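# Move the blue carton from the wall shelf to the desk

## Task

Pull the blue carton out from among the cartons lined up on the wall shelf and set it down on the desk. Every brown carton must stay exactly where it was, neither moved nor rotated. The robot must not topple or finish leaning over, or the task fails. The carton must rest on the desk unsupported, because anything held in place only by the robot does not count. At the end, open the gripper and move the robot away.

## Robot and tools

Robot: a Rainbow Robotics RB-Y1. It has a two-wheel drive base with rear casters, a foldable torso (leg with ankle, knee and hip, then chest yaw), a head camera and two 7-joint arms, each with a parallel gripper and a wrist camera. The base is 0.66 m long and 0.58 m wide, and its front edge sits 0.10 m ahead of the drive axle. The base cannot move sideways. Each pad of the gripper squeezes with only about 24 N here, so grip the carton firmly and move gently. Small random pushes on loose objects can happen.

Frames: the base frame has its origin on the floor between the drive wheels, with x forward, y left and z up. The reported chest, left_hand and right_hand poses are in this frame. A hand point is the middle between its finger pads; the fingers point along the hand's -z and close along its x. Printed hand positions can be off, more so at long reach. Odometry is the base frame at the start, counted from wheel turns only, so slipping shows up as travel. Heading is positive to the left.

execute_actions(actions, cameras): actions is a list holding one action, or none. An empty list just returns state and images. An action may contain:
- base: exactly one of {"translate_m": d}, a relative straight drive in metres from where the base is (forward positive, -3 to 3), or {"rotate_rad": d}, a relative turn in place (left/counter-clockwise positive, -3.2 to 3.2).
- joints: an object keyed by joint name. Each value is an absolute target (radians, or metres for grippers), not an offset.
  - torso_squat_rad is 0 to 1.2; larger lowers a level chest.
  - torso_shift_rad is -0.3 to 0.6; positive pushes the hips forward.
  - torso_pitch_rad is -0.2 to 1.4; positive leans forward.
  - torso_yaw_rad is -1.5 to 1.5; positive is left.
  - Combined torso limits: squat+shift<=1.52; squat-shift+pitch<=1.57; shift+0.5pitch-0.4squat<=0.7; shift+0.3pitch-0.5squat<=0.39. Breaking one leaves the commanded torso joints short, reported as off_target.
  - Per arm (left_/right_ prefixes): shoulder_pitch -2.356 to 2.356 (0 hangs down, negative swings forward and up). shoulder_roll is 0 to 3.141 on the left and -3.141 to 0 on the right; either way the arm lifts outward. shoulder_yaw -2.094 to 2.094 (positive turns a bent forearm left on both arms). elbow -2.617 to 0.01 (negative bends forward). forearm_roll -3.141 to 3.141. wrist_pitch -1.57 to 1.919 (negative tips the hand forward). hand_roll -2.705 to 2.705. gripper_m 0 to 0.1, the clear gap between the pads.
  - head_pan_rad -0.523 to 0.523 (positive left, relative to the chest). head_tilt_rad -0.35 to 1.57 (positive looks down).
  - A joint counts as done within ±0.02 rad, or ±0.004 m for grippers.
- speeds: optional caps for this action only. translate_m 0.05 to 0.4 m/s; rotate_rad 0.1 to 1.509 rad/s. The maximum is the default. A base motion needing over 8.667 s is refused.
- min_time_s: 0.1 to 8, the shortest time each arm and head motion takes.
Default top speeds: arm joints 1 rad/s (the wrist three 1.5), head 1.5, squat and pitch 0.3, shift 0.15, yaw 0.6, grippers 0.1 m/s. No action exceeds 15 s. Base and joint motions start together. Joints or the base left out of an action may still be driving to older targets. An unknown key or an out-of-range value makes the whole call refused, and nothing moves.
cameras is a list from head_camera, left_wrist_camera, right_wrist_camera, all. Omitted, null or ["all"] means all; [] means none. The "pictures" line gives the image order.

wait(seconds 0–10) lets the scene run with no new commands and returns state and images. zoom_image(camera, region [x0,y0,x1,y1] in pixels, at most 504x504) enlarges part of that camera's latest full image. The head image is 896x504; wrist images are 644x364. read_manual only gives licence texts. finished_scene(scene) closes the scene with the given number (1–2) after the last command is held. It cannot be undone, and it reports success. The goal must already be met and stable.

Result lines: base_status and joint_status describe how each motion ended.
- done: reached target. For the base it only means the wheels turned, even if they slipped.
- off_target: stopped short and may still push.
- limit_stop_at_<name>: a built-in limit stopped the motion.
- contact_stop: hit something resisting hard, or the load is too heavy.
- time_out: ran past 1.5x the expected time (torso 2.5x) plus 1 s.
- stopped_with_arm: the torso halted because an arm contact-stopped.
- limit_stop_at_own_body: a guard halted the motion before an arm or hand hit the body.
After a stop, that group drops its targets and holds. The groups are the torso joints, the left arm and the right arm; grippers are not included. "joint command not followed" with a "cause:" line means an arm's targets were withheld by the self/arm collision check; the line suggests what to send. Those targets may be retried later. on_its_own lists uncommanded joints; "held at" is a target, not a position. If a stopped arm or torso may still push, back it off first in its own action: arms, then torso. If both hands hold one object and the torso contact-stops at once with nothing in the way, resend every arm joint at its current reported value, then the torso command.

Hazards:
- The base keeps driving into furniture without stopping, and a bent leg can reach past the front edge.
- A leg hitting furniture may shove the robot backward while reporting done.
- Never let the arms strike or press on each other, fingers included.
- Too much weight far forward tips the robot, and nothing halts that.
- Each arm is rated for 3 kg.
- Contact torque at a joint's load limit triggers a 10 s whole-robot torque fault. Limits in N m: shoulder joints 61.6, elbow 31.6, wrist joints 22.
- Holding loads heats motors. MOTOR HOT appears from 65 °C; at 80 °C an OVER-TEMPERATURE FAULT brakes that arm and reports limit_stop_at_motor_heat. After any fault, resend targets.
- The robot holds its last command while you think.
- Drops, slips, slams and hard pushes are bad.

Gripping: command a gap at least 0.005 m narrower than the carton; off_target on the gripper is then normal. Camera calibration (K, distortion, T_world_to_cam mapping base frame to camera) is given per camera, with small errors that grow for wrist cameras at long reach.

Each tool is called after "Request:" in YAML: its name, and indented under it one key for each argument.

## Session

Request:
execute_actions:
  actions: []

Scene clock: 0.00 s.
base_odometry: x=+0.000 y=+0.000 heading=+0.000 (m, m, rad; odometry frame)
base_status: not commanded
joint_positions: torso_squat_rad=+0.350 torso_shift_rad=+0.000 torso_pitch_rad=+0.001 torso_yaw_rad=+0.000 left_shoulder_pitch_rad=-0.016 left_shoulder_roll_rad=+0.024 left_shoulder_yaw_rad=-0.033 left_elbow_rad=-0.124 left_forearm_roll_rad=+0.039 left_wrist_pitch_rad=-0.004 left_hand_roll_rad=-0.017 left_gripper_m=+0.099 right_shoulder_pitch_rad=-0.008 right_shoulder_roll_rad=-0.045 right_shoulder_yaw_rad=+0.002 right_elbow_rad=-0.181 right_forearm_roll_rad=-0.043 right_wrist_pitch_rad=+0.029 right_hand_roll_rad=+0.041 right_gripper_m=+0.100 head_pan_rad=+0.000 head_tilt_rad=+0.401
joint_status: not commanded
chest: x=-0.2275 y=-0.0005 z=+1.2475 quat_wxyz=(+1.000, +0.000, +0.000, +0.000) (m; base frame)
left_hand: x=-0.1555 y=+0.2357 z=+0.5663 quat_wxyz=(+0.997, +0.010, -0.071, -0.008) (m; base frame)
right_hand: x=-0.1412 y=-0.2535 z=+0.5673 quat_wxyz=(+0.997, -0.021, -0.079, +0.003) (m; base frame)
pictures: head_camera, left_wrist_camera, right_wrist_camera
camera_calibration (this result's frames):
head_camera: T_world_to_cam=[[-0.0239328, -0.998291, 0.0533167, -0.0816308], [-0.384097, -0.0400565, -0.922423, 1.3107], [0.922982, -0.0425549, -0.382482, 0.683536], [0, 0, 0, 1]] pos_world=[-0.129408, 0.0000988226, 1.47482]
left_wrist_camera: T_world_to_cam=[[0.987081, -0.0496205, 0.152343, 0.0814301], [-0.133502, -0.780447, 0.610802, -0.147916], [0.0885871, -0.623249, -0.776989, 0.688056], [0, 0, 0, 1]] pos_world=[-0.161078, 0.31743, 0.612555]
right_wrist_camera: T_world_to_cam=[[-0.980653, 0.0255113, -0.194087, -0.014602], [-0.10586, 0.764885, 0.635409, -0.154303], [0.164665, 0.643661, -0.747386, 0.702314], [0, 0, 0, 1]] pos_world=[-0.1463, -0.333656, 0.620111]
Images, in order (width x height): head_camera 896x504, left_wrist_camera 644x364, right_wrist_camera 644x364.

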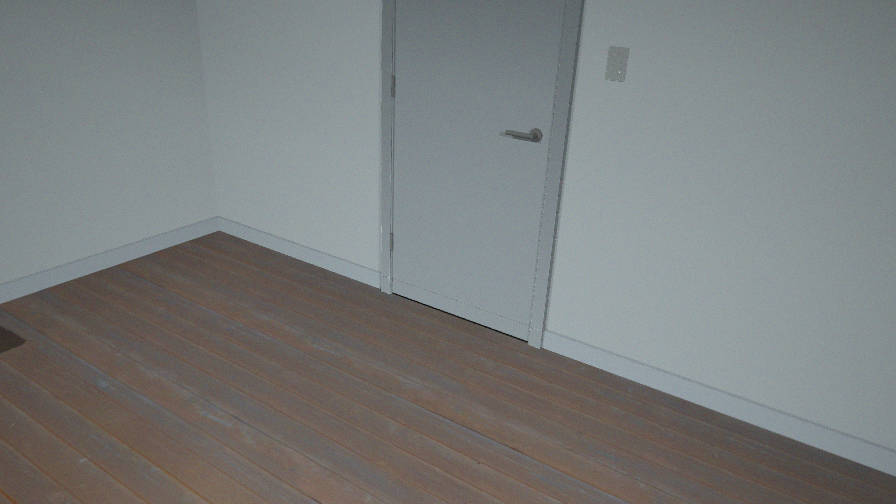

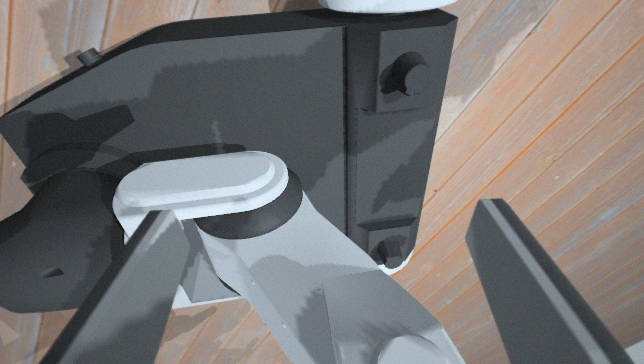

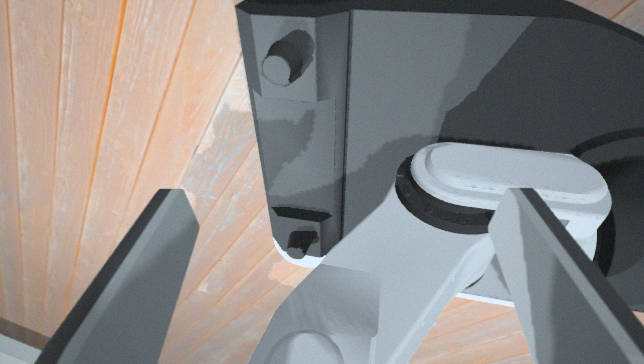

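Request:
execute_actions:
  actions:
    - {"base": {"rotate_rad": -2.2}, "joints": {"head_pan_rad": 0.0, "head_tilt_rad": 0.2, "torso_squat_rad": 0.2}}
  cameras: ["head_camera"]

Scene clock: 9.77 s.
base_odometry: x=+0.000 y=+0.000 heading=-2.199 (m, m, rad; odometry frame)
base_status: done
joint_positions: torso_squat_rad=+0.200 torso_shift_rad=+0.000 torso_pitch_rad=+0.001 torso_yaw_rad=+0.000 left_shoulder_pitch_rad=-0.016 left_shoulder_roll_rad=+0.024 left_shoulder_yaw_rad=-0.033 left_elbow_rad=-0.124 left_forearm_roll_rad=+0.039 left_wrist_pitch_rad=-0.004 left_hand_roll_rad=-0.017 left_gripper_m=+0.099 right_shoulder_pitch_rad=-0.008 right_shoulder_roll_rad=-0.045 right_shoulder_yaw_rad=+0.002 right_elbow_rad=-0.181 right_forearm_roll_rad=-0.043 right_wrist_pitch_rad=+0.029 right_hand_roll_rad=+0.041 right_gripper_m=+0.100 head_pan_rad=+0.000 head_tilt_rad=+0.200
joint_status: all done
chest: x=-0.2276 y=-0.0004 z=+1.2760 quat_wxyz=(+1.000, +0.000, +0.000, +0.000) (m; base frame)
left_hand: x=-0.1556 y=+0.2357 z=+0.5947 quat_wxyz=(+0.997, +0.010, -0.071, -0.008) (m; base frame)
right_hand: x=-0.1412 y=-0.2535 z=+0.5958 quat_wxyz=(+0.997, -0.021, -0.079, +0.003) (m; base frame)
pictures: head_camera
camera_calibration (this result's frames):
head_camera: T_world_to_cam=[[-0.0339912, -0.99829, 0.0475557, -0.0766686], [-0.192473, -0.0401537, -0.98048, 1.46201], [0.980713, -0.0424809, -0.190779, 0.423373], [0, 0, 0, 1]] pos_world=[-0.136416, 0.000152963, 1.51789]
Images, in order (width x height): head_camera 896x504.

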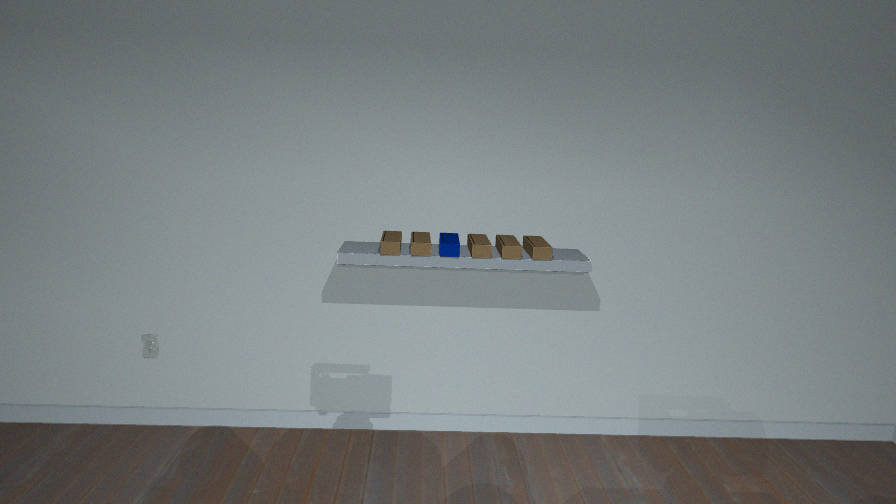

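Request:
zoom_image:
  camera: "head_camera"
  region: [325, 220, 475, 290]

Request:
zoom_image:
  camera: "head_camera"
  region: [455, 220, 605, 290]

Request:
zoom_image:
  camera: "head_camera"
  region: [0, 390, 450, 460]

Request:
zoom_image:
  camera: "head_camera"
  region: [446, 390, 896, 460]

Region (325, 220, 475, 290) of head_camera's 896x504 image, scaled by 3.360, with more detail than that image has; it fills the top 235 rows of this view, and the rest is white.

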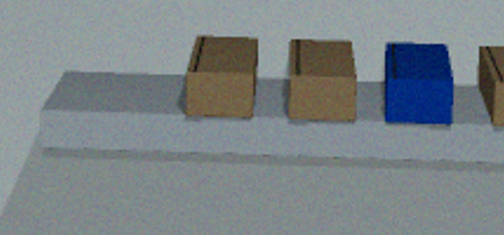

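Region (455, 220, 605, 290) of head_camera's 896x504 image, scaled by 3.360, with more detail than that image has; it fills the top 235 rows of this view, and the rest is white.

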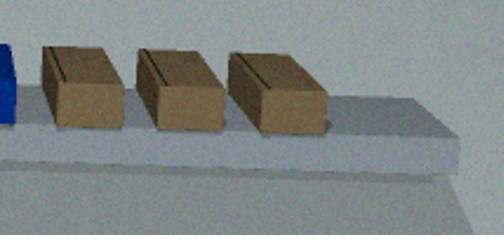

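Region (0, 390, 450, 460) of head_camera's 896x504 image, scaled by 1.120, with more detail than that image has; it fills the top 78 rows of this view, and the rest is white.

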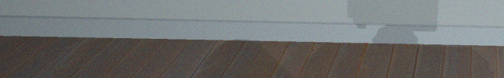

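Region (446, 390, 896, 460) of head_camera's 896x504 image, scaled by 1.120, with more detail than that image has; it fills the top 78 rows of this view, and the rest is white.

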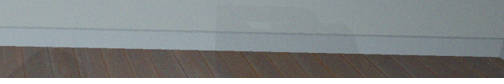

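Request:
execute_actions:
  actions:
    - {"base": {"translate_m": 2.37}, "joints": {"torso_squat_rad": 0.05, "torso_yaw_rad": 0.179, "right_shoulder_pitch_rad": -1.113, "right_shoulder_roll_rad": -0.189, "right_shoulder_yaw_rad": -0.312, "right_elbow_rad": -0.762, "right_forearm_roll_rad": 0.0, "right_wrist_pitch_rad": 1.85, "right_hand_roll_rad": -1.758, "right_gripper_m": 0.1, "head_pan_rad": -0.3, "head_tilt_rad": 0.85}, "min_time_s": 4.5}
  cameras: ["head_camera", "right_wrist_camera"]

Scene clock: 54.80 s.
base_odometry: x=-1.395 y=-1.916 heading=-2.201 (m, m, rad; odometry frame)
base_status: done
joint_positions: torso_squat_rad=+0.050 torso_shift_rad=+0.000 torso_pitch_rad=+0.001 torso_yaw_rad=+0.179 left_shoulder_pitch_rad=-0.016 left_shoulder_roll_rad=+0.024 left_shoulder_yaw_rad=-0.033 left_elbow_rad=-0.124 left_forearm_roll_rad=+0.039 left_wrist_pitch_rad=-0.004 left_hand_roll_rad=-0.017 left_gripper_m=+0.099 right_shoulder_pitch_rad=-1.113 right_shoulder_roll_rad=-0.189 right_shoulder_yaw_rad=-0.312 right_elbow_rad=-0.762 right_forearm_roll_rad=+0.000 right_wrist_pitch_rad=+1.850 right_hand_roll_rad=-1.758 right_gripper_m=+0.100 head_pan_rad=-0.300 head_tilt_rad=+0.850
joint_status: all done
chest: x=-0.2275 y=-0.0004 z=+1.2891 quat_wxyz=(+0.996, +0.000, +0.000, +0.089) (m; base frame)
left_hand: x=-0.1985 y=+0.2449 z=+0.6079 quat_wxyz=(+0.994, +0.017, -0.070, +0.081) (m; base frame)
right_hand: x=+0.3166 y=-0.1249 z=+1.0780 quat_wxyz=(+0.704, +0.000, +0.001, -0.710) (m; base frame)
pictures: head_camera, right_wrist_camera
camera_calibration (this result's frames):
head_camera: T_world_to_cam=[[-0.118378, -0.991249, 0.0584202, -0.106959], [-0.745994, 0.0499508, -0.664077, 0.889613], [0.655347, -0.122193, -0.745378, 1.18556], [0, 0, 0, 1]] pos_world=[-0.125968, -0.00559234, 1.48071]
right_wrist_camera: T_world_to_cam=[[0.0441877, 0.998417, -0.0348105, 0.155535], [0.73789, -0.00912795, 0.674859, -0.935088], [0.673472, -0.0555068, -0.737125, 0.666338], [0, 0, 0, 1]] pos_world=[0.23436, -0.126838, 1.12764]
Images, in order (width x height): head_camera 896x504, right_wrist_camera 644x364.

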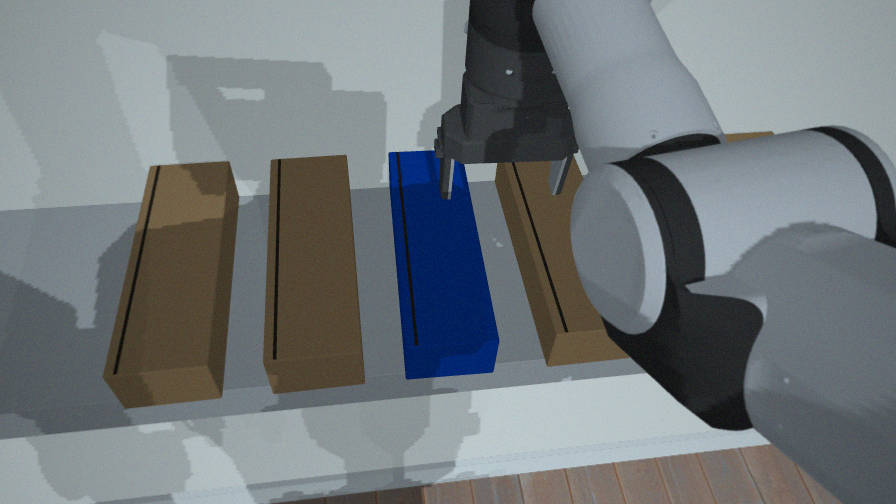

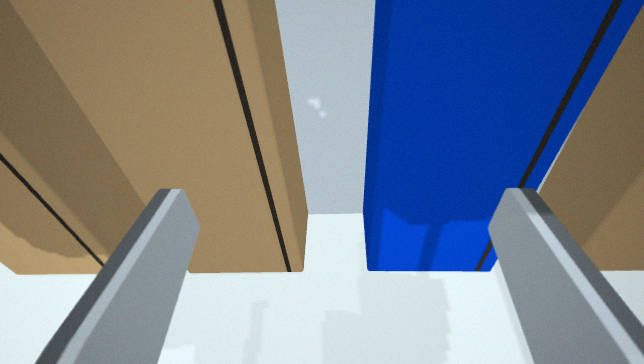

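Request:
zoom_image:
  camera: "right_wrist_camera"
  region: [140, 120, 560, 300]

Request:
zoom_image:
  camera: "right_wrist_camera"
  region: [200, 0, 644, 140]

Region (140, 120, 560, 300) of right_wrist_camera's 644x364 image, scaled by 1.200, with more detail than that image has; it fills the top 216 rows of this view, and the rest is white.

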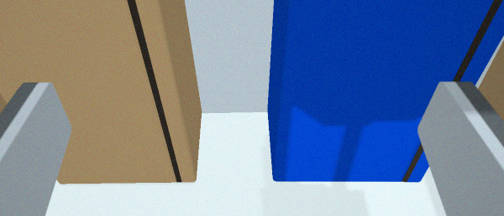

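Region (200, 0, 644, 140) of right_wrist_camera's 644x364 image, scaled by 1.135, with more detail than that image has; it fills the top 159 rows of this view, and the rest is white.

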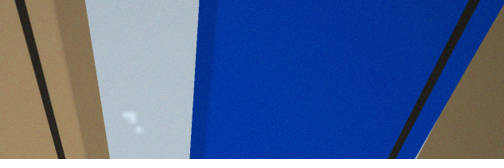

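Request:
execute_actions:
  actions:
    - {"joints": {"torso_squat_rad": 0.29, "torso_yaw_rad": 0.288, "torso_shift_rad": -0.024, "right_hand_roll_rad": -1.867}}
  cameras: ["head_camera", "right_wrist_camera"]

Scene clock: 66.00 s.
base_odometry: x=-1.395 y=-1.916 heading=-2.201 (m, m, rad; odometry frame)
base_status: not commanded
joint_positions: torso_squat_rad=+0.290 torso_shift_rad=-0.024 torso_pitch_rad=+0.001 torso_yaw_rad=+0.288 left_shoulder_pitch_rad=-0.016 left_shoulder_roll_rad=+0.024 left_shoulder_yaw_rad=-0.033 left_elbow_rad=-0.124 left_forearm_roll_rad=+0.039 left_wrist_pitch_rad=-0.004 left_hand_roll_rad=-0.017 left_gripper_m=+0.099 right_shoulder_pitch_rad=-1.113 right_shoulder_roll_rad=-0.189 right_shoulder_yaw_rad=-0.312 right_elbow_rad=-0.762 right_forearm_roll_rad=+0.000 right_wrist_pitch_rad=+1.850 right_hand_roll_rad=-1.867 right_gripper_m=+0.100 head_pan_rad=-0.300 head_tilt_rad=+0.850
joint_status: all done
chest: x=-0.2440 y=-0.0004 z=+1.2605 quat_wxyz=(+0.990, +0.000, +0.000, +0.143) (m; base frame)
left_hand: x=-0.2415 y=+0.2467 z=+0.5793 quat_wxyz=(+0.988, +0.020, -0.069, +0.135) (m; base frame)
right_hand: x=+0.3106 y=-0.0650 z=+1.0497 quat_wxyz=(+0.704, +0.000, +0.001, -0.710) (m; base frame)
pictures: head_camera, right_wrist_camera
camera_calibration (this result's frames):
head_camera: T_world_to_cam=[[-0.00990045, -0.998249, 0.0583148, -0.0806334], [-0.746725, -0.0314059, -0.664391, 0.85854], [0.665059, -0.0501229, -0.745107, 1.17714], [0, 0, 0, 1]] pos_world=[-0.142572, 0.00547255, 1.4522]
right_wrist_camera: T_world_to_cam=[[0.0442347, 0.998415, -0.0347999, 0.0949392], [0.737673, -0.00915198, 0.675097, -0.911125], [0.673708, -0.0555336, -0.736908, 0.652579], [0, 0, 0, 1]] pos_world=[0.228265, -0.0668873, 1.09929]
Images, in order (width x height): head_camera 896x504, right_wrist_camera 644x364.

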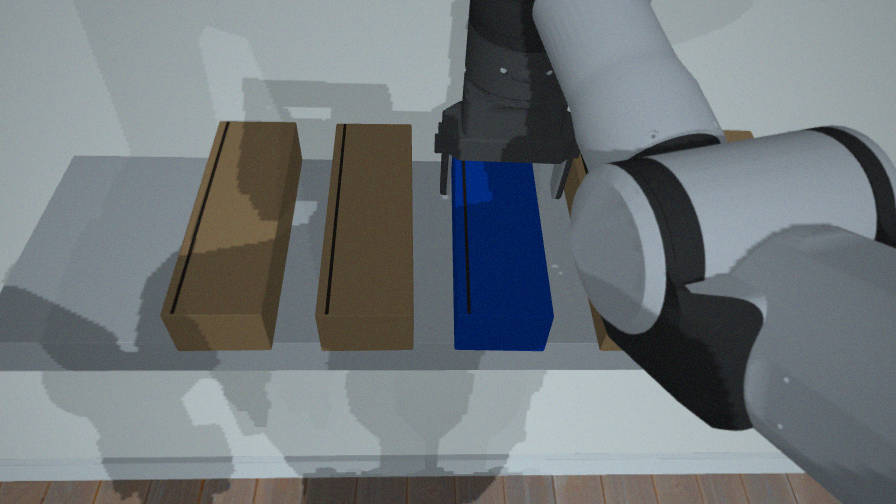

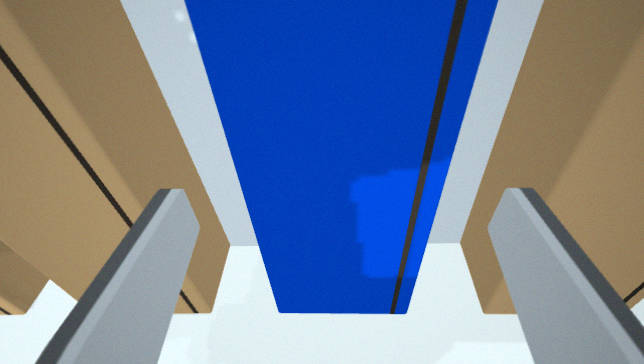

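Request:
execute_actions:
  actions:
    - {"joints": {"torso_squat_rad": 0.54}}
  cameras: ["head_camera", "right_wrist_camera"]

Scene clock: 71.13 s.
base_odometry: x=-1.395 y=-1.916 heading=-2.201 (m, m, rad; odometry frame)
base_status: not commanded
joint_positions: torso_squat_rad=+0.540 torso_shift_rad=-0.024 torso_pitch_rad=+0.001 torso_yaw_rad=+0.288 left_shoulder_pitch_rad=-0.016 left_shoulder_roll_rad=+0.024 left_shoulder_yaw_rad=-0.033 left_elbow_rad=-0.124 left_forearm_roll_rad=+0.039 left_wrist_pitch_rad=-0.004 left_hand_roll_rad=-0.017 left_gripper_m=+0.099 right_shoulder_pitch_rad=-1.113 right_shoulder_roll_rad=-0.189 right_shoulder_yaw_rad=-0.312 right_elbow_rad=-0.762 right_forearm_roll_rad=+0.000 right_wrist_pitch_rad=+1.850 right_hand_roll_rad=-1.867 right_gripper_m=+0.100 head_pan_rad=-0.300 head_tilt_rad=+0.850
joint_status: all done
chest: x=-0.2423 y=-0.0004 z=+1.1901 quat_wxyz=(+0.990, +0.000, +0.000, +0.143) (m; base frame)
left_hand: x=-0.2398 y=+0.2467 z=+0.5090 quat_wxyz=(+0.988, +0.020, -0.069, +0.135) (m; base frame)
right_hand: x=+0.3123 y=-0.0650 z=+0.9793 quat_wxyz=(+0.704, +0.000, +0.001, -0.710) (m; base frame)
pictures: head_camera, right_wrist_camera
camera_calibration (this result's frames):
head_camera: T_world_to_cam=[[-0.00989965, -0.998249, 0.0583148, -0.076494], [-0.746768, -0.0314032, -0.664343, 0.813026], [0.665011, -0.0501244, -0.74515, 1.12361], [0, 0, 0, 1]] pos_world=[-0.140825, 0.00549157, 1.38184]
right_wrist_camera: T_world_to_cam=[[0.0442321, 0.998415, -0.0348042, 0.0923995], [0.737713, -0.00915044, 0.675052, -0.864851], [0.673664, -0.0555345, -0.736948, 0.599607], [0, 0, 0, 1]] pos_world=[0.229991, -0.0668679, 1.02892]
Images, in order (width x height): head_camera 896x504, right_wrist_camera 644x364.

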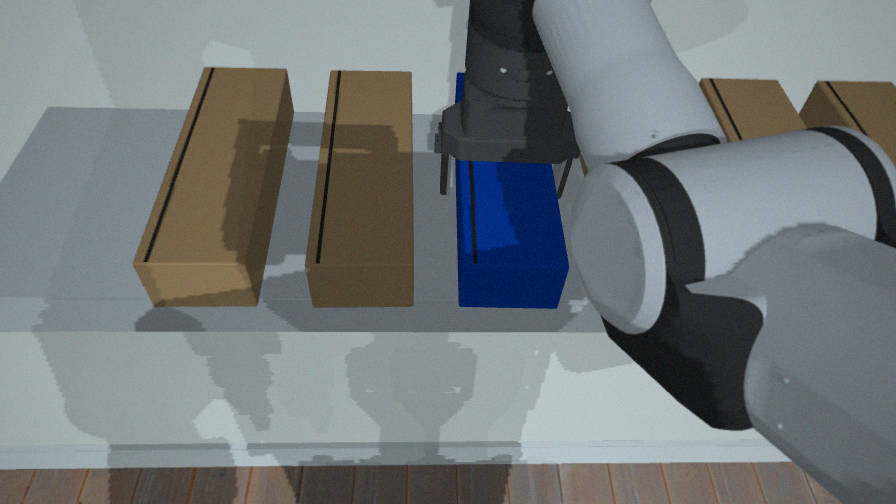

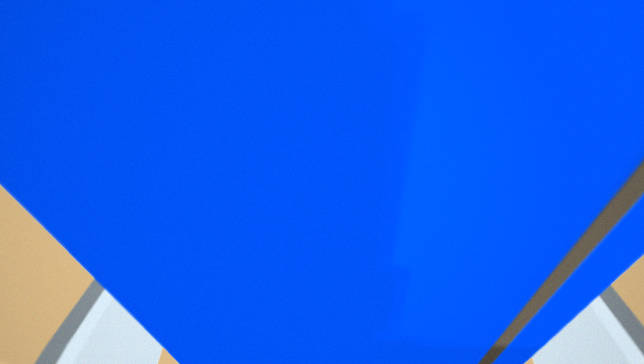

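Request:
execute_actions:
  actions:
    - {"joints": {"right_gripper_m": 0.06}}
  cameras: ["right_wrist_camera"]

Scene clock: 74.10 s.
base_odometry: x=-1.395 y=-1.916 heading=-2.201 (m, m, rad; odometry frame)
base_status: not commanded
joint_positions: torso_squat_rad=+0.540 torso_shift_rad=-0.024 torso_pitch_rad=+0.001 torso_yaw_rad=+0.288 left_shoulder_pitch_rad=-0.016 left_shoulder_roll_rad=+0.024 left_shoulder_yaw_rad=-0.033 left_elbow_rad=-0.124 left_forearm_roll_rad=+0.039 left_wrist_pitch_rad=-0.004 left_hand_roll_rad=-0.017 left_gripper_m=+0.099 right_shoulder_pitch_rad=-1.113 right_shoulder_roll_rad=-0.189 right_shoulder_yaw_rad=-0.312 right_elbow_rad=-0.762 right_forearm_roll_rad=+0.000 right_wrist_pitch_rad=+1.850 right_hand_roll_rad=-1.867 right_gripper_m=+0.085 head_pan_rad=-0.300 head_tilt_rad=+0.850
joint_status: right_gripper_m off_target (ended at +0.085, target +0.060)
chest: x=-0.2423 y=-0.0004 z=+1.1901 quat_wxyz=(+0.990, +0.000, +0.000, +0.143) (m; base frame)
left_hand: x=-0.2398 y=+0.2467 z=+0.5090 quat_wxyz=(+0.988, +0.020, -0.069, +0.135) (m; base frame)
right_hand: x=+0.3123 y=-0.0650 z=+0.9793 quat_wxyz=(+0.704, +0.000, +0.001, -0.710) (m; base frame)
pictures: right_wrist_camera
camera_calibration (this result's frames):
right_wrist_camera: T_world_to_cam=[[0.0442326, 0.998415, -0.0348053, 0.0924005], [0.737713, -0.00915003, 0.675053, -0.864851], [0.673664, -0.0555357, -0.736948, 0.599606], [0, 0, 0, 1]] pos_world=[0.229992, -0.0668679, 1.02892]
Images, in order (width x height): right_wrist_camera 644x364.

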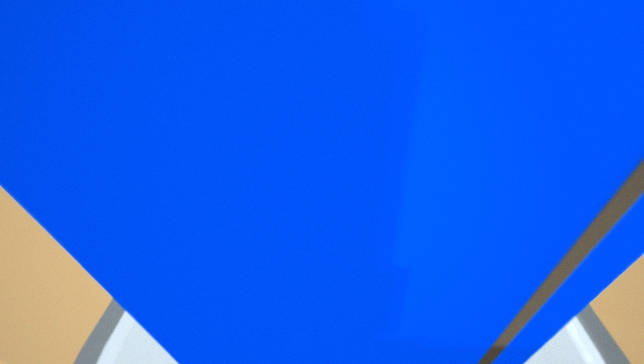

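Request:
execute_actions:
  actions:
    - {"base": {"translate_m": -2.9}, "joints": {"torso_squat_rad": 0.3, "head_pan_rad": -0.3, "head_tilt_rad": 0.3}}
  cameras: ["head_camera", "right_wrist_camera"]

Scene clock: 87.40 s.
base_odometry: x=+0.315 y=+0.426 heading=-2.203 (m, m, rad; odometry frame)
base_status: done
joint_positions: torso_squat_rad=+0.300 torso_shift_rad=-0.024 torso_pitch_rad=+0.001 torso_yaw_rad=+0.288 left_shoulder_pitch_rad=-0.015 left_shoulder_roll_rad=+0.024 left_shoulder_yaw_rad=-0.033 left_elbow_rad=-0.124 left_forearm_roll_rad=+0.039 left_wrist_pitch_rad=-0.004 left_hand_roll_rad=-0.017 left_gripper_m=+0.099 right_shoulder_pitch_rad=-1.113 right_shoulder_roll_rad=-0.189 right_shoulder_yaw_rad=-0.312 right_elbow_rad=-0.762 right_forearm_roll_rad=+0.000 right_wrist_pitch_rad=+1.850 right_hand_roll_rad=-1.867 right_gripper_m=+0.085 head_pan_rad=-0.300 head_tilt_rad=+0.300
joint_status: all done
chest: x=-0.2439 y=-0.0004 z=+1.2585 quat_wxyz=(+0.990, +0.000, +0.000, +0.143) (m; base frame)
left_hand: x=-0.2416 y=+0.2466 z=+0.5773 quat_wxyz=(+0.988, +0.020, -0.069, +0.135) (m; base frame)
right_hand: x=+0.3107 y=-0.0650 z=+1.0475 quat_wxyz=(+0.704, +0.000, +0.001, -0.710) (m; base frame)
pictures: head_camera, right_wrist_camera
camera_calibration (this result's frames):
head_camera: T_world_to_cam=[[-0.0410404, -0.997869, 0.0507177, -0.0763648], [-0.289709, -0.0366953, -0.956411, 1.38502], [0.956234, -0.0539449, -0.287586, 0.573013], [0, 0, 0, 1]] pos_world=[-0.149816, 0.00553279, 1.49331]
right_wrist_camera: T_world_to_cam=[[0.0442968, 0.998411, -0.0348238, 0.0948987], [0.737785, -0.009191, 0.674973, -0.909704], [0.673581, -0.0555916, -0.73702, 0.651066], [0, 0, 0, 1]] pos_world=[0.228417, -0.0669151, 1.09718]
Images, in order (width x height): head_camera 896x504, right_wrist_camera 644x364.

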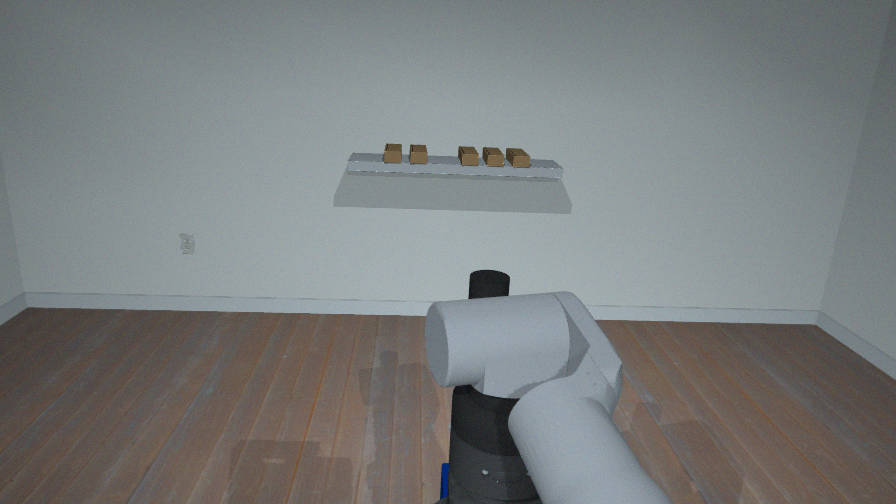

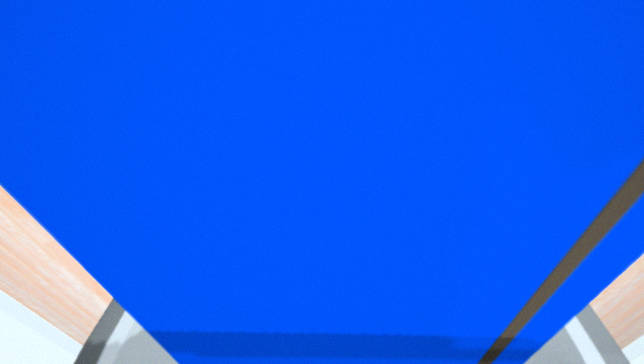

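Request:
execute_actions:
  actions:
    - {"base": {"rotate_rad": 3.18}, "joints": {"torso_squat_rad": 0.2, "torso_shift_rad": 0.06, "right_shoulder_pitch_rad": -0.475, "right_shoulder_roll_rad": -0.036, "right_shoulder_yaw_rad": -0.157, "right_elbow_rad": -1.026, "right_forearm_roll_rad": 0.0, "right_wrist_pitch_rad": 1.476, "right_hand_roll_rad": -1.867, "head_pan_rad": -0.25, "head_tilt_rad": 0.45}, "min_time_s": 2.5}
  cameras: ["head_camera", "right_wrist_camera"]

Scene clock: 98.70 s.
base_odometry: x=+0.316 y=+0.426 heading=+0.977 (m, m, rad; odometry frame)
base_status: done
joint_positions: torso_squat_rad=+0.200 torso_shift_rad=+0.060 torso_pitch_rad=+0.001 torso_yaw_rad=+0.288 left_shoulder_pitch_rad=-0.016 left_shoulder_roll_rad=+0.024 left_shoulder_yaw_rad=-0.033 left_elbow_rad=-0.124 left_forearm_roll_rad=+0.039 left_wrist_pitch_rad=-0.004 left_hand_roll_rad=-0.017 left_gripper_m=+0.099 right_shoulder_pitch_rad=-0.475 right_shoulder_roll_rad=-0.036 right_shoulder_yaw_rad=-0.157 right_elbow_rad=-1.026 right_forearm_roll_rad=+0.000 right_wrist_pitch_rad=+1.476 right_hand_roll_rad=-1.867 right_gripper_m=+0.085 head_pan_rad=-0.250 head_tilt_rad=+0.450
joint_status: all done
chest: x=-0.1867 y=-0.0004 z=+1.2747 quat_wxyz=(+0.990, +0.000, +0.000, +0.143) (m; base frame)
left_hand: x=-0.1845 y=+0.2466 z=+0.5936 quat_wxyz=(+0.988, +0.020, -0.069, +0.135) (m; base frame)
right_hand: x=+0.2591 y=-0.0975 z=+0.8338 quat_wxyz=(+0.704, +0.000, +0.000, -0.710) (m; base frame)
pictures: head_camera, right_wrist_camera
camera_calibration (this result's frames):
head_camera: T_world_to_cam=[[0.0167871, -0.998375, 0.0544493, -0.0707772], [-0.42708, -0.056399, -0.902453, 1.31498], [0.904058, -0.00810465, -0.427333, 0.720183], [0, 0, 0, 1]] pos_world=[-0.0882966, 0.00933827, 1.49832]
right_wrist_camera: T_world_to_cam=[[0.0450246, 0.998375, -0.0349374, 0.122032], [0.737578, -0.0096354, 0.675193, -0.727876], [0.673759, -0.0561694, -0.736814, 0.526227], [0, 0, 0, 1]] pos_world=[0.176821, -0.0992897, 0.883451]
Images, in order (width x height): head_camera 896x504, right_wrist_camera 644x364.

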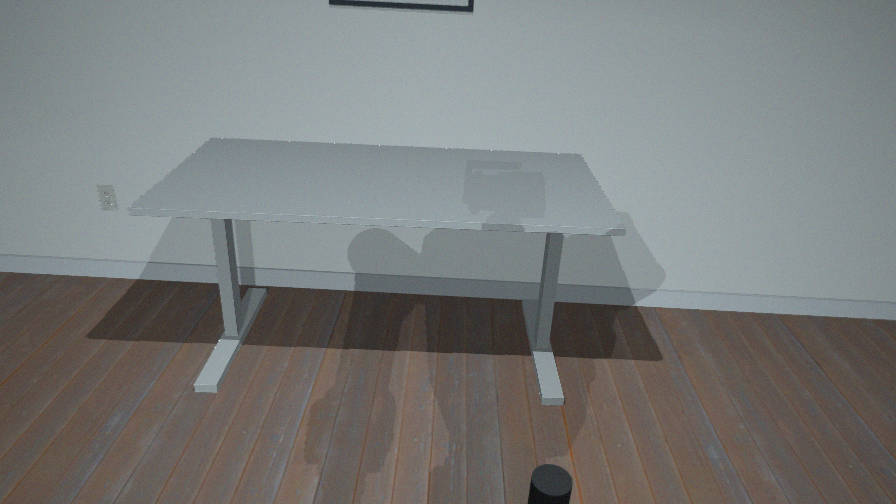

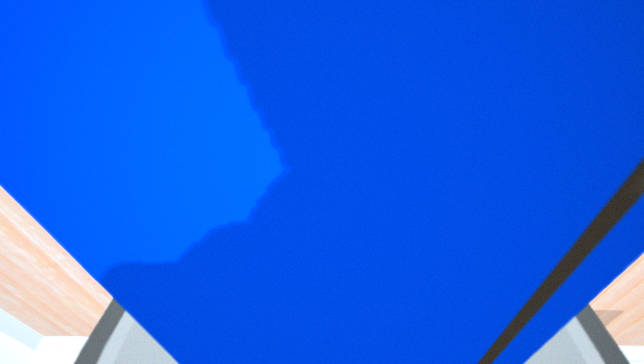

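Request:
zoom_image:
  camera: "head_camera"
  region: [120, 195, 340, 415]

Request:
zoom_image:
  camera: "head_camera"
  region: [440, 200, 660, 420]

Region (120, 195, 340, 415) of head_camera's 896x504 image, scaled by 2.291, with more detail than that image has.

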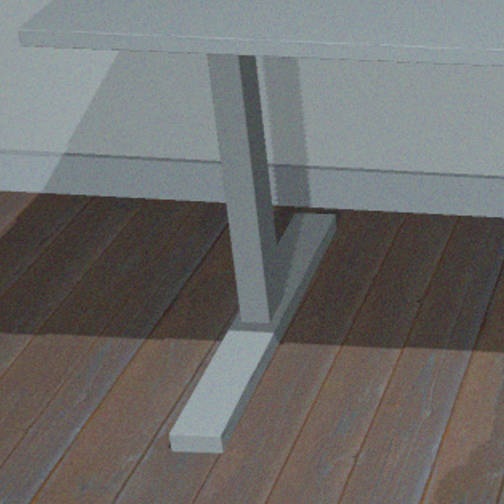

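Region (440, 200, 660, 420) of head_camera's 896x504 image, scaled by 2.291, with more detail than that image has.

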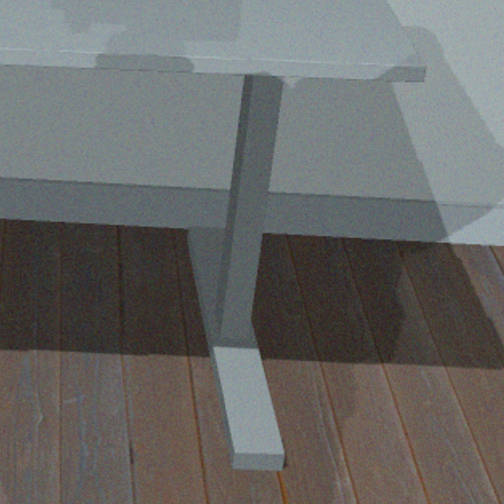

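Request:
execute_actions:
  actions:
    - {"base": {"translate_m": 1.66}, "joints": {"torso_squat_rad": 0.41, "head_pan_rad": -0.35, "head_tilt_rad": 1.0}}
  cameras: ["head_camera", "right_wrist_camera"]

Scene clock: 117.90 s.
base_odometry: x=+1.244 y=+1.802 heading=+0.977 (m, m, rad; odometry frame)
base_status: done
joint_positions: torso_squat_rad=+0.410 torso_shift_rad=+0.060 torso_pitch_rad=+0.001 torso_yaw_rad=+0.288 left_shoulder_pitch_rad=-0.016 left_shoulder_roll_rad=+0.024 left_shoulder_yaw_rad=-0.033 left_elbow_rad=-0.124 left_forearm_roll_rad=+0.039 left_wrist_pitch_rad=-0.004 left_hand_roll_rad=-0.017 left_gripper_m=+0.099 right_shoulder_pitch_rad=-0.475 right_shoulder_roll_rad=-0.036 right_shoulder_yaw_rad=-0.157 right_elbow_rad=-1.026 right_forearm_roll_rad=+0.000 right_wrist_pitch_rad=+1.476 right_hand_roll_rad=-1.867 right_gripper_m=+0.085 head_pan_rad=-0.350 head_tilt_rad=+1.000
joint_status: all done
chest: x=-0.1892 y=-0.0004 z=+1.2308 quat_wxyz=(+0.990, +0.000, +0.000, +0.143) (m; base frame)
left_hand: x=-0.1870 y=+0.2467 z=+0.5496 quat_wxyz=(+0.988, +0.021, -0.069, +0.135) (m; base frame)
right_hand: x=+0.2565 y=-0.0975 z=+0.7898 quat_wxyz=(+0.704, +0.000, +0.000, -0.710) (m; base frame)
pictures: head_camera, right_wrist_camera
camera_calibration (this result's frames):
head_camera: T_world_to_cam=[[-0.0509685, -0.99705, 0.0573926, -0.0839254], [-0.838291, 0.0114755, -0.545102, 0.693441], [0.542836, -0.0758947, -0.836403, 1.22873], [0, 0, 0, 1]] pos_world=[-0.0899721, 0.00161889, 1.41053]
right_wrist_camera: T_world_to_cam=[[0.0450757, 0.998372, -0.0349523, 0.12063], [0.73767, -0.00967066, 0.675092, -0.696129], [0.673655, -0.0562135, -0.736905, 0.495646], [0, 0, 0, 1]] pos_world=[0.174181, -0.0993033, 0.839411]
Images, in order (width x height): head_camera 896x504, right_wrist_camera 644x364.

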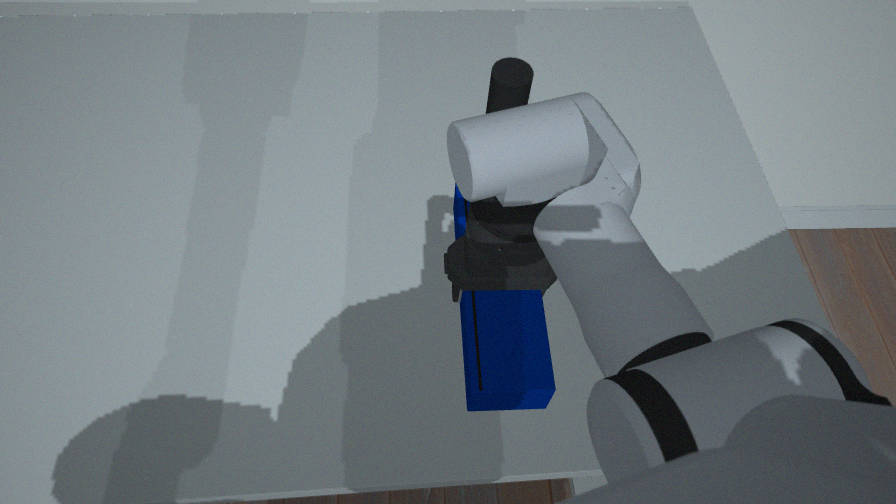

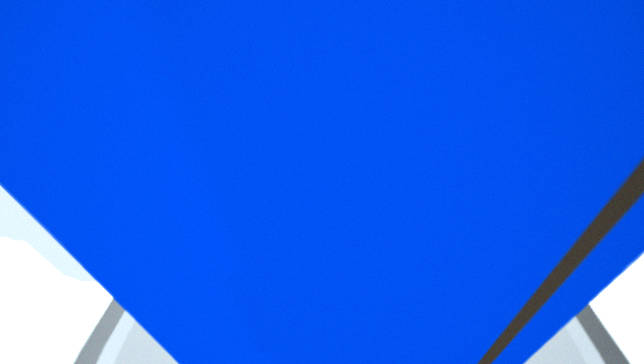

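Request:
zoom_image:
  camera: "head_camera"
  region: [380, 0, 560, 120]

Request:
zoom_image:
  camera: "head_camera"
  region: [420, 360, 600, 504]

Region (380, 0, 560, 120) of head_camera's 896x504 image, scaled by 2.800, with more detail than that image has.

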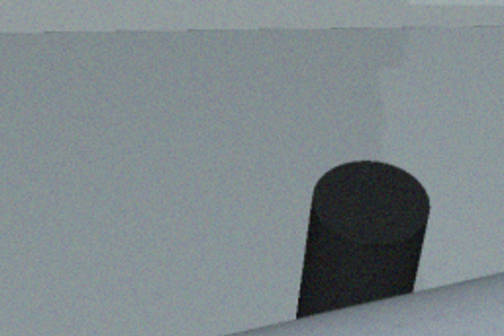

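Region (420, 360, 600, 504) of head_camera's 896x504 image, scaled by 2.800, with more detail than that image has; it fills the top 403 rows of this view, and the rest is white.

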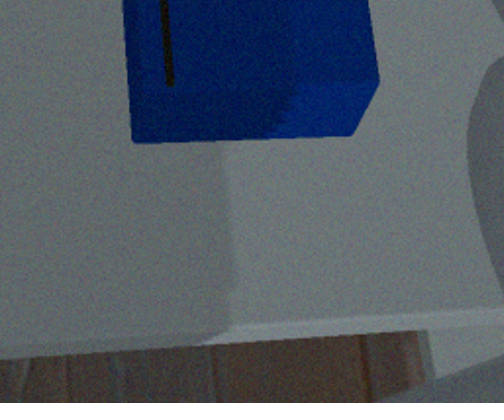

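Request:
execute_actions:
  actions:
    - {"joints": {"torso_squat_rad": 0.498}}
  cameras: ["head_camera", "right_wrist_camera"]

Scene clock: 128.57 s.
base_odometry: x=+1.244 y=+1.802 heading=+0.977 (m, m, rad; odometry frame)
base_status: not commanded
joint_positions: torso_squat_rad=+0.498 torso_shift_rad=+0.060 torso_pitch_rad=+0.001 torso_yaw_rad=+0.288 left_shoulder_pitch_rad=-0.016 left_shoulder_roll_rad=+0.024 left_shoulder_yaw_rad=-0.033 left_elbow_rad=-0.124 left_forearm_roll_rad=+0.039 left_wrist_pitch_rad=-0.004 left_hand_roll_rad=-0.017 left_gripper_m=+0.099 right_shoulder_pitch_rad=-0.475 right_shoulder_roll_rad=-0.036 right_shoulder_yaw_rad=-0.157 right_elbow_rad=-1.026 right_forearm_roll_rad=+0.000 right_wrist_pitch_rad=+1.476 right_hand_roll_rad=-1.867 right_gripper_m=+0.085 head_pan_rad=-0.350 head_tilt_rad=+1.000
joint_status: all done
chest: x=-0.1910 y=-0.0004 z=+1.2038 quat_wxyz=(+0.990, +0.000, +0.000, +0.143) (m; base frame)
left_hand: x=-0.1886 y=+0.2467 z=+0.5226 quat_wxyz=(+0.988, +0.020, -0.069, +0.135) (m; base frame)
right_hand: x=+0.2548 y=-0.0975 z=+0.7629 quat_wxyz=(+0.704, +0.000, +0.000, -0.710) (m; base frame)
pictures: head_camera, right_wrist_camera
camera_calibration (this result's frames):
head_camera: T_world_to_cam=[[-0.0509826, -0.99705, 0.0573801, -0.0824483], [-0.838158, 0.0114756, -0.545307, 0.677534], [0.54304, -0.0758948, -0.83627, 1.20702], [0, 0, 0, 1]] pos_world=[-0.0917846, 0.00162658, 1.38359]
right_wrist_camera: T_world_to_cam=[[0.0450852, 0.998372, -0.034941, 0.119748], [0.737501, -0.00967125, 0.675277, -0.676878], [0.67384, -0.056214, -0.736736, 0.476803], [0, 0, 0, 1]] pos_world=[0.172511, -0.0992961, 0.812542]
Images, in order (width x height): head_camera 896x504, right_wrist_camera 644x364.

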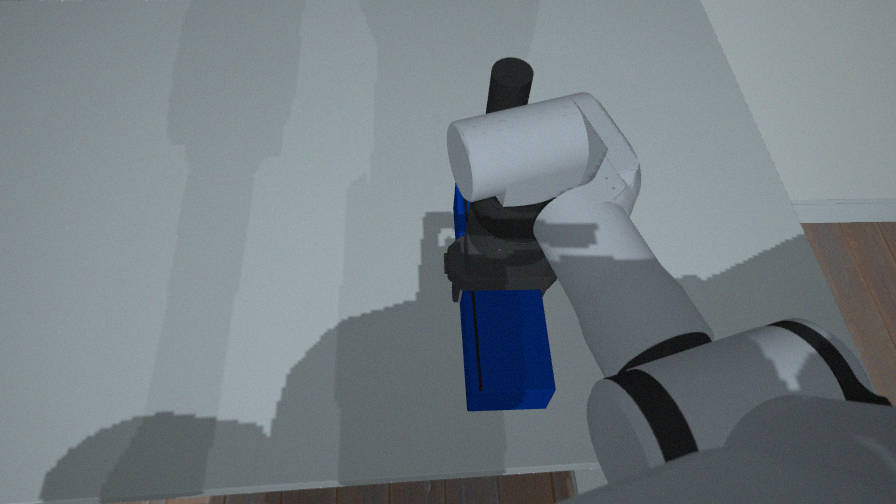

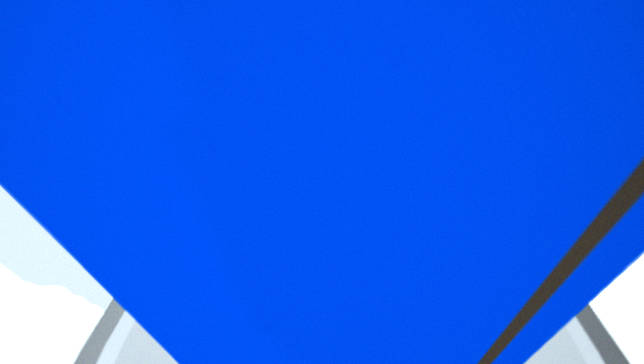

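Request:
execute_actions:
  actions:
    - {"joints": {"torso_squat_rad": 0.516}}
  cameras: ["head_camera", "right_wrist_camera"]

Scene clock: 130.87 s.
base_odometry: x=+1.244 y=+1.802 heading=+0.977 (m, m, rad; odometry frame)
base_status: not commanded
joint_positions: torso_squat_rad=+0.516 torso_shift_rad=+0.060 torso_pitch_rad=+0.000 torso_yaw_rad=+0.288 left_shoulder_pitch_rad=-0.016 left_shoulder_roll_rad=+0.024 left_shoulder_yaw_rad=-0.033 left_elbow_rad=-0.124 left_forearm_roll_rad=+0.039 left_wrist_pitch_rad=-0.004 left_hand_roll_rad=-0.017 left_gripper_m=+0.099 right_shoulder_pitch_rad=-0.476 right_shoulder_roll_rad=-0.036 right_shoulder_yaw_rad=-0.157 right_elbow_rad=-1.027 right_forearm_roll_rad=+0.000 right_wrist_pitch_rad=+1.476 right_hand_roll_rad=-1.867 right_gripper_m=+0.085 head_pan_rad=-0.350 head_tilt_rad=+1.000
joint_status: all done
chest: x=-0.1916 y=-0.0004 z=+1.1977 quat_wxyz=(+0.990, +0.000, +0.000, +0.143) (m; base frame)
left_hand: x=-0.1889 y=+0.2467 z=+0.5165 quat_wxyz=(+0.988, +0.020, -0.069, +0.135) (m; base frame)
right_hand: x=+0.2550 y=-0.0972 z=+0.7576 quat_wxyz=(+0.704, +0.001, +0.000, -0.710) (m; base frame)
pictures: head_camera, right_wrist_camera
camera_calibration (this result's frames):
head_camera: T_world_to_cam=[[-0.05101, -0.997049, 0.0573619, -0.08211], [-0.8379, 0.0114724, -0.545704, 0.674195], [0.543436, -0.0758999, -0.836012, 1.20203], [0, 0, 0, 1]] pos_world=[-0.0925054, 0.00163128, 1.37753]
right_wrist_camera: T_world_to_cam=[[0.0448668, 0.998395, -0.0345585, 0.119078], [0.736101, -0.00965269, 0.676803, -0.674208], [0.675383, -0.0558046, -0.735353, 0.471337], [0, 0, 0, 1]] pos_world=[0.17261, -0.0990923, 0.80702]
Images, in order (width x height): head_camera 896x504, right_wrist_camera 644x364.

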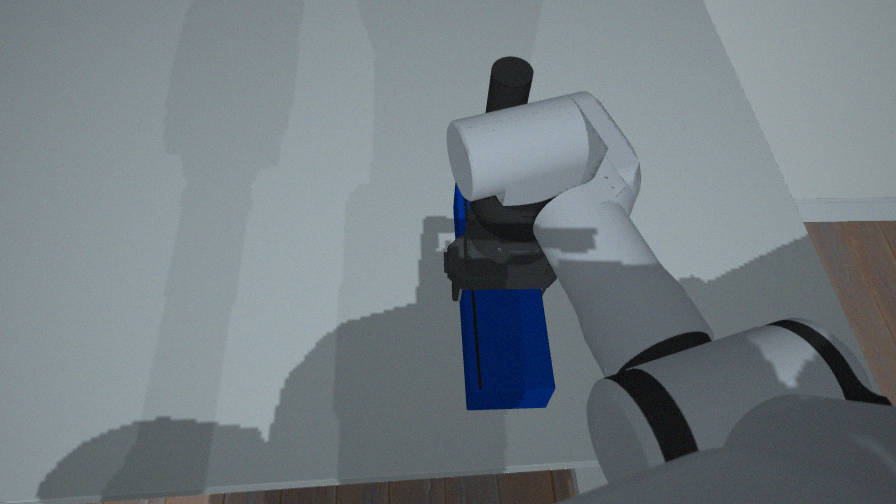

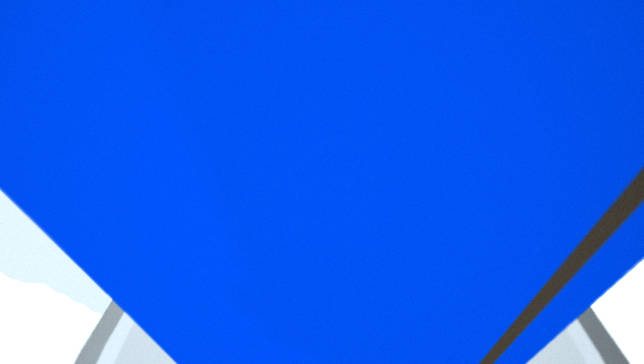

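Request:
execute_actions:
  actions:
    - {"joints": {"right_gripper_m": 0.1}}
  cameras: ["right_wrist_camera"]

Request:
execute_actions:
  actions:
    - {"base": {"translate_m": -0.35}, "joints": {"torso_squat_rad": 0.15, "head_pan_rad": -0.2, "head_tilt_rad": 0.8}}
  cameras: ["head_camera", "right_wrist_camera"]

Scene clock: 134.60 s.
base_odometry: x=+1.244 y=+1.802 heading=+0.977 (m, m, rad; odometry frame)
base_status: not commanded
joint_positions: torso_squat_rad=+0.516 torso_shift_rad=+0.060 torso_pitch_rad=+0.001 torso_yaw_rad=+0.288 left_shoulder_pitch_rad=-0.016 left_shoulder_roll_rad=+0.024 left_shoulder_yaw_rad=-0.033 left_elbow_rad=-0.124 left_forearm_roll_rad=+0.039 left_wrist_pitch_rad=-0.004 left_hand_roll_rad=-0.017 left_gripper_m=+0.099 right_shoulder_pitch_rad=-0.476 right_shoulder_roll_rad=-0.036 right_shoulder_yaw_rad=-0.157 right_elbow_rad=-1.026 right_forearm_roll_rad=+0.000 right_wrist_pitch_rad=+1.476 right_hand_roll_rad=-1.867 right_gripper_m=+0.100 head_pan_rad=-0.350 head_tilt_rad=+1.000
joint_status: all done
chest: x=-0.1914 y=-0.0004 z=+1.1977 quat_wxyz=(+0.990, +0.000, +0.000, +0.143) (m; base frame)
left_hand: x=-0.1889 y=+0.2467 z=+0.5165 quat_wxyz=(+0.988, +0.020, -0.069, +0.135) (m; base frame)
right_hand: x=+0.2547 y=-0.0974 z=+0.7571 quat_wxyz=(+0.704, +0.000, +0.000, -0.710) (m; base frame)
pictures: right_wrist_camera
camera_calibration (this result's frames):
right_wrist_camera: T_world_to_cam=[[0.0450153, 0.998377, -0.0348845, 0.119468], [0.736975, -0.00961405, 0.675851, -0.673133], [0.674419, -0.0561327, -0.736212, 0.472051], [0, 0, 0, 1]] pos_world=[0.172344, -0.0992485, 0.806635]
Images, in order (width x height): right_wrist_camera 644x364.

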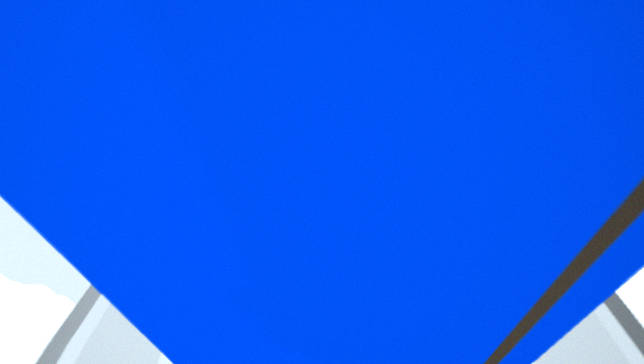

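Scene clock: 137.33 s.
base_odometry: x=+1.048 y=+1.512 heading=+0.979 (m, m, rad; odometry frame)
base_status: done
joint_positions: torso_squat_rad=+0.150 torso_shift_rad=+0.060 torso_pitch_rad=+0.001 torso_yaw_rad=+0.288 left_shoulder_pitch_rad=-0.015 left_shoulder_roll_rad=+0.024 left_shoulder_yaw_rad=-0.033 left_elbow_rad=-0.124 left_forearm_roll_rad=+0.039 left_wrist_pitch_rad=-0.004 left_hand_roll_rad=-0.017 left_gripper_m=+0.099 right_shoulder_pitch_rad=-0.475 right_shoulder_roll_rad=-0.036 right_shoulder_yaw_rad=-0.157 right_elbow_rad=-1.026 right_forearm_roll_rad=+0.000 right_wrist_pitch_rad=+1.476 right_hand_roll_rad=-1.867 right_gripper_m=+0.100 head_pan_rad=-0.200 head_tilt_rad=+0.800
joint_status: all done
chest: x=-0.1863 y=-0.0004 z=+1.2808 quat_wxyz=(+0.990, +0.000, +0.000, +0.143) (m; base frame)
left_hand: x=-0.1841 y=+0.2466 z=+0.5996 quat_wxyz=(+0.988, +0.020, -0.069, +0.135) (m; base frame)
right_hand: x=+0.2595 y=-0.0975 z=+0.8400 quat_wxyz=(+0.704, +0.000, +0.000, -0.710) (m; base frame)
pictures: head_camera, right_wrist_camera
camera_calibration (this result's frames):
head_camera: T_world_to_cam=[[0.0868064, -0.994518, 0.0582906, -0.0652666], [-0.70602, -0.102695, -0.700707, 0.976043], [0.702852, 0.0196715, -0.711064, 1.10932], [0, 0, 0, 1]] pos_world=[-0.0849147, 0.0135035, 1.47652]
right_wrist_camera: T_world_to_cam=[[0.0450228, 0.998375, -0.0349352, 0.122229], [0.737405, -0.00962103, 0.675382, -0.732399], [0.673949, -0.056169, -0.73664, 0.530307], [0, 0, 0, 1]] pos_world=[0.177172, -0.0992901, 0.889565]
Images, in order (width x height): head_camera 896x504, right_wrist_camera 644x364.

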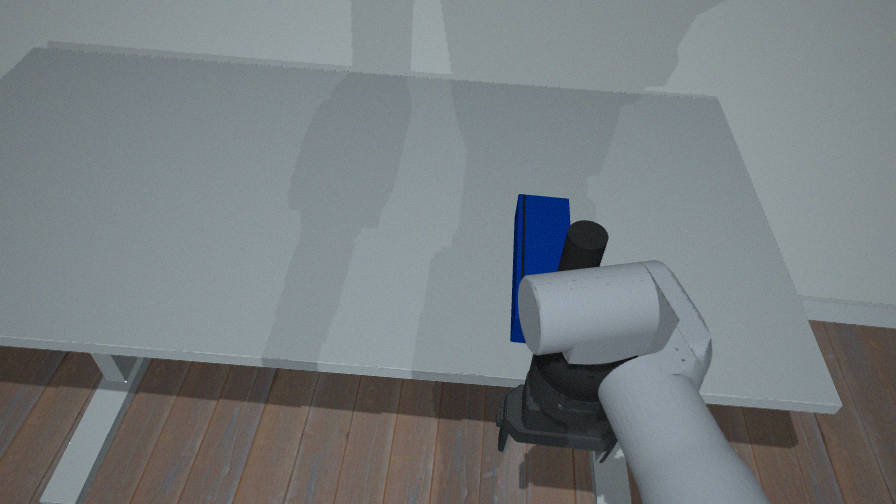

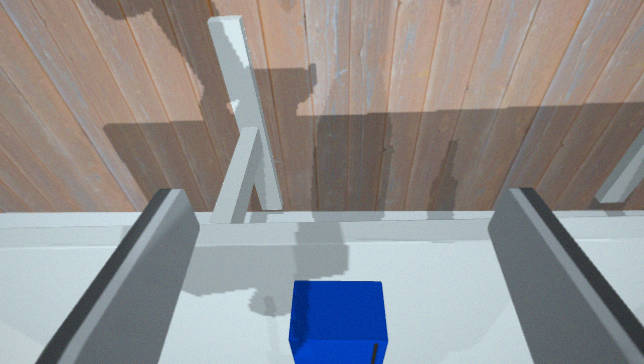

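The blue carton is fully on the desk, and the hand is clear of it.

Request:
finished_scene:
  scene: 2

The scene is finished: the task was done.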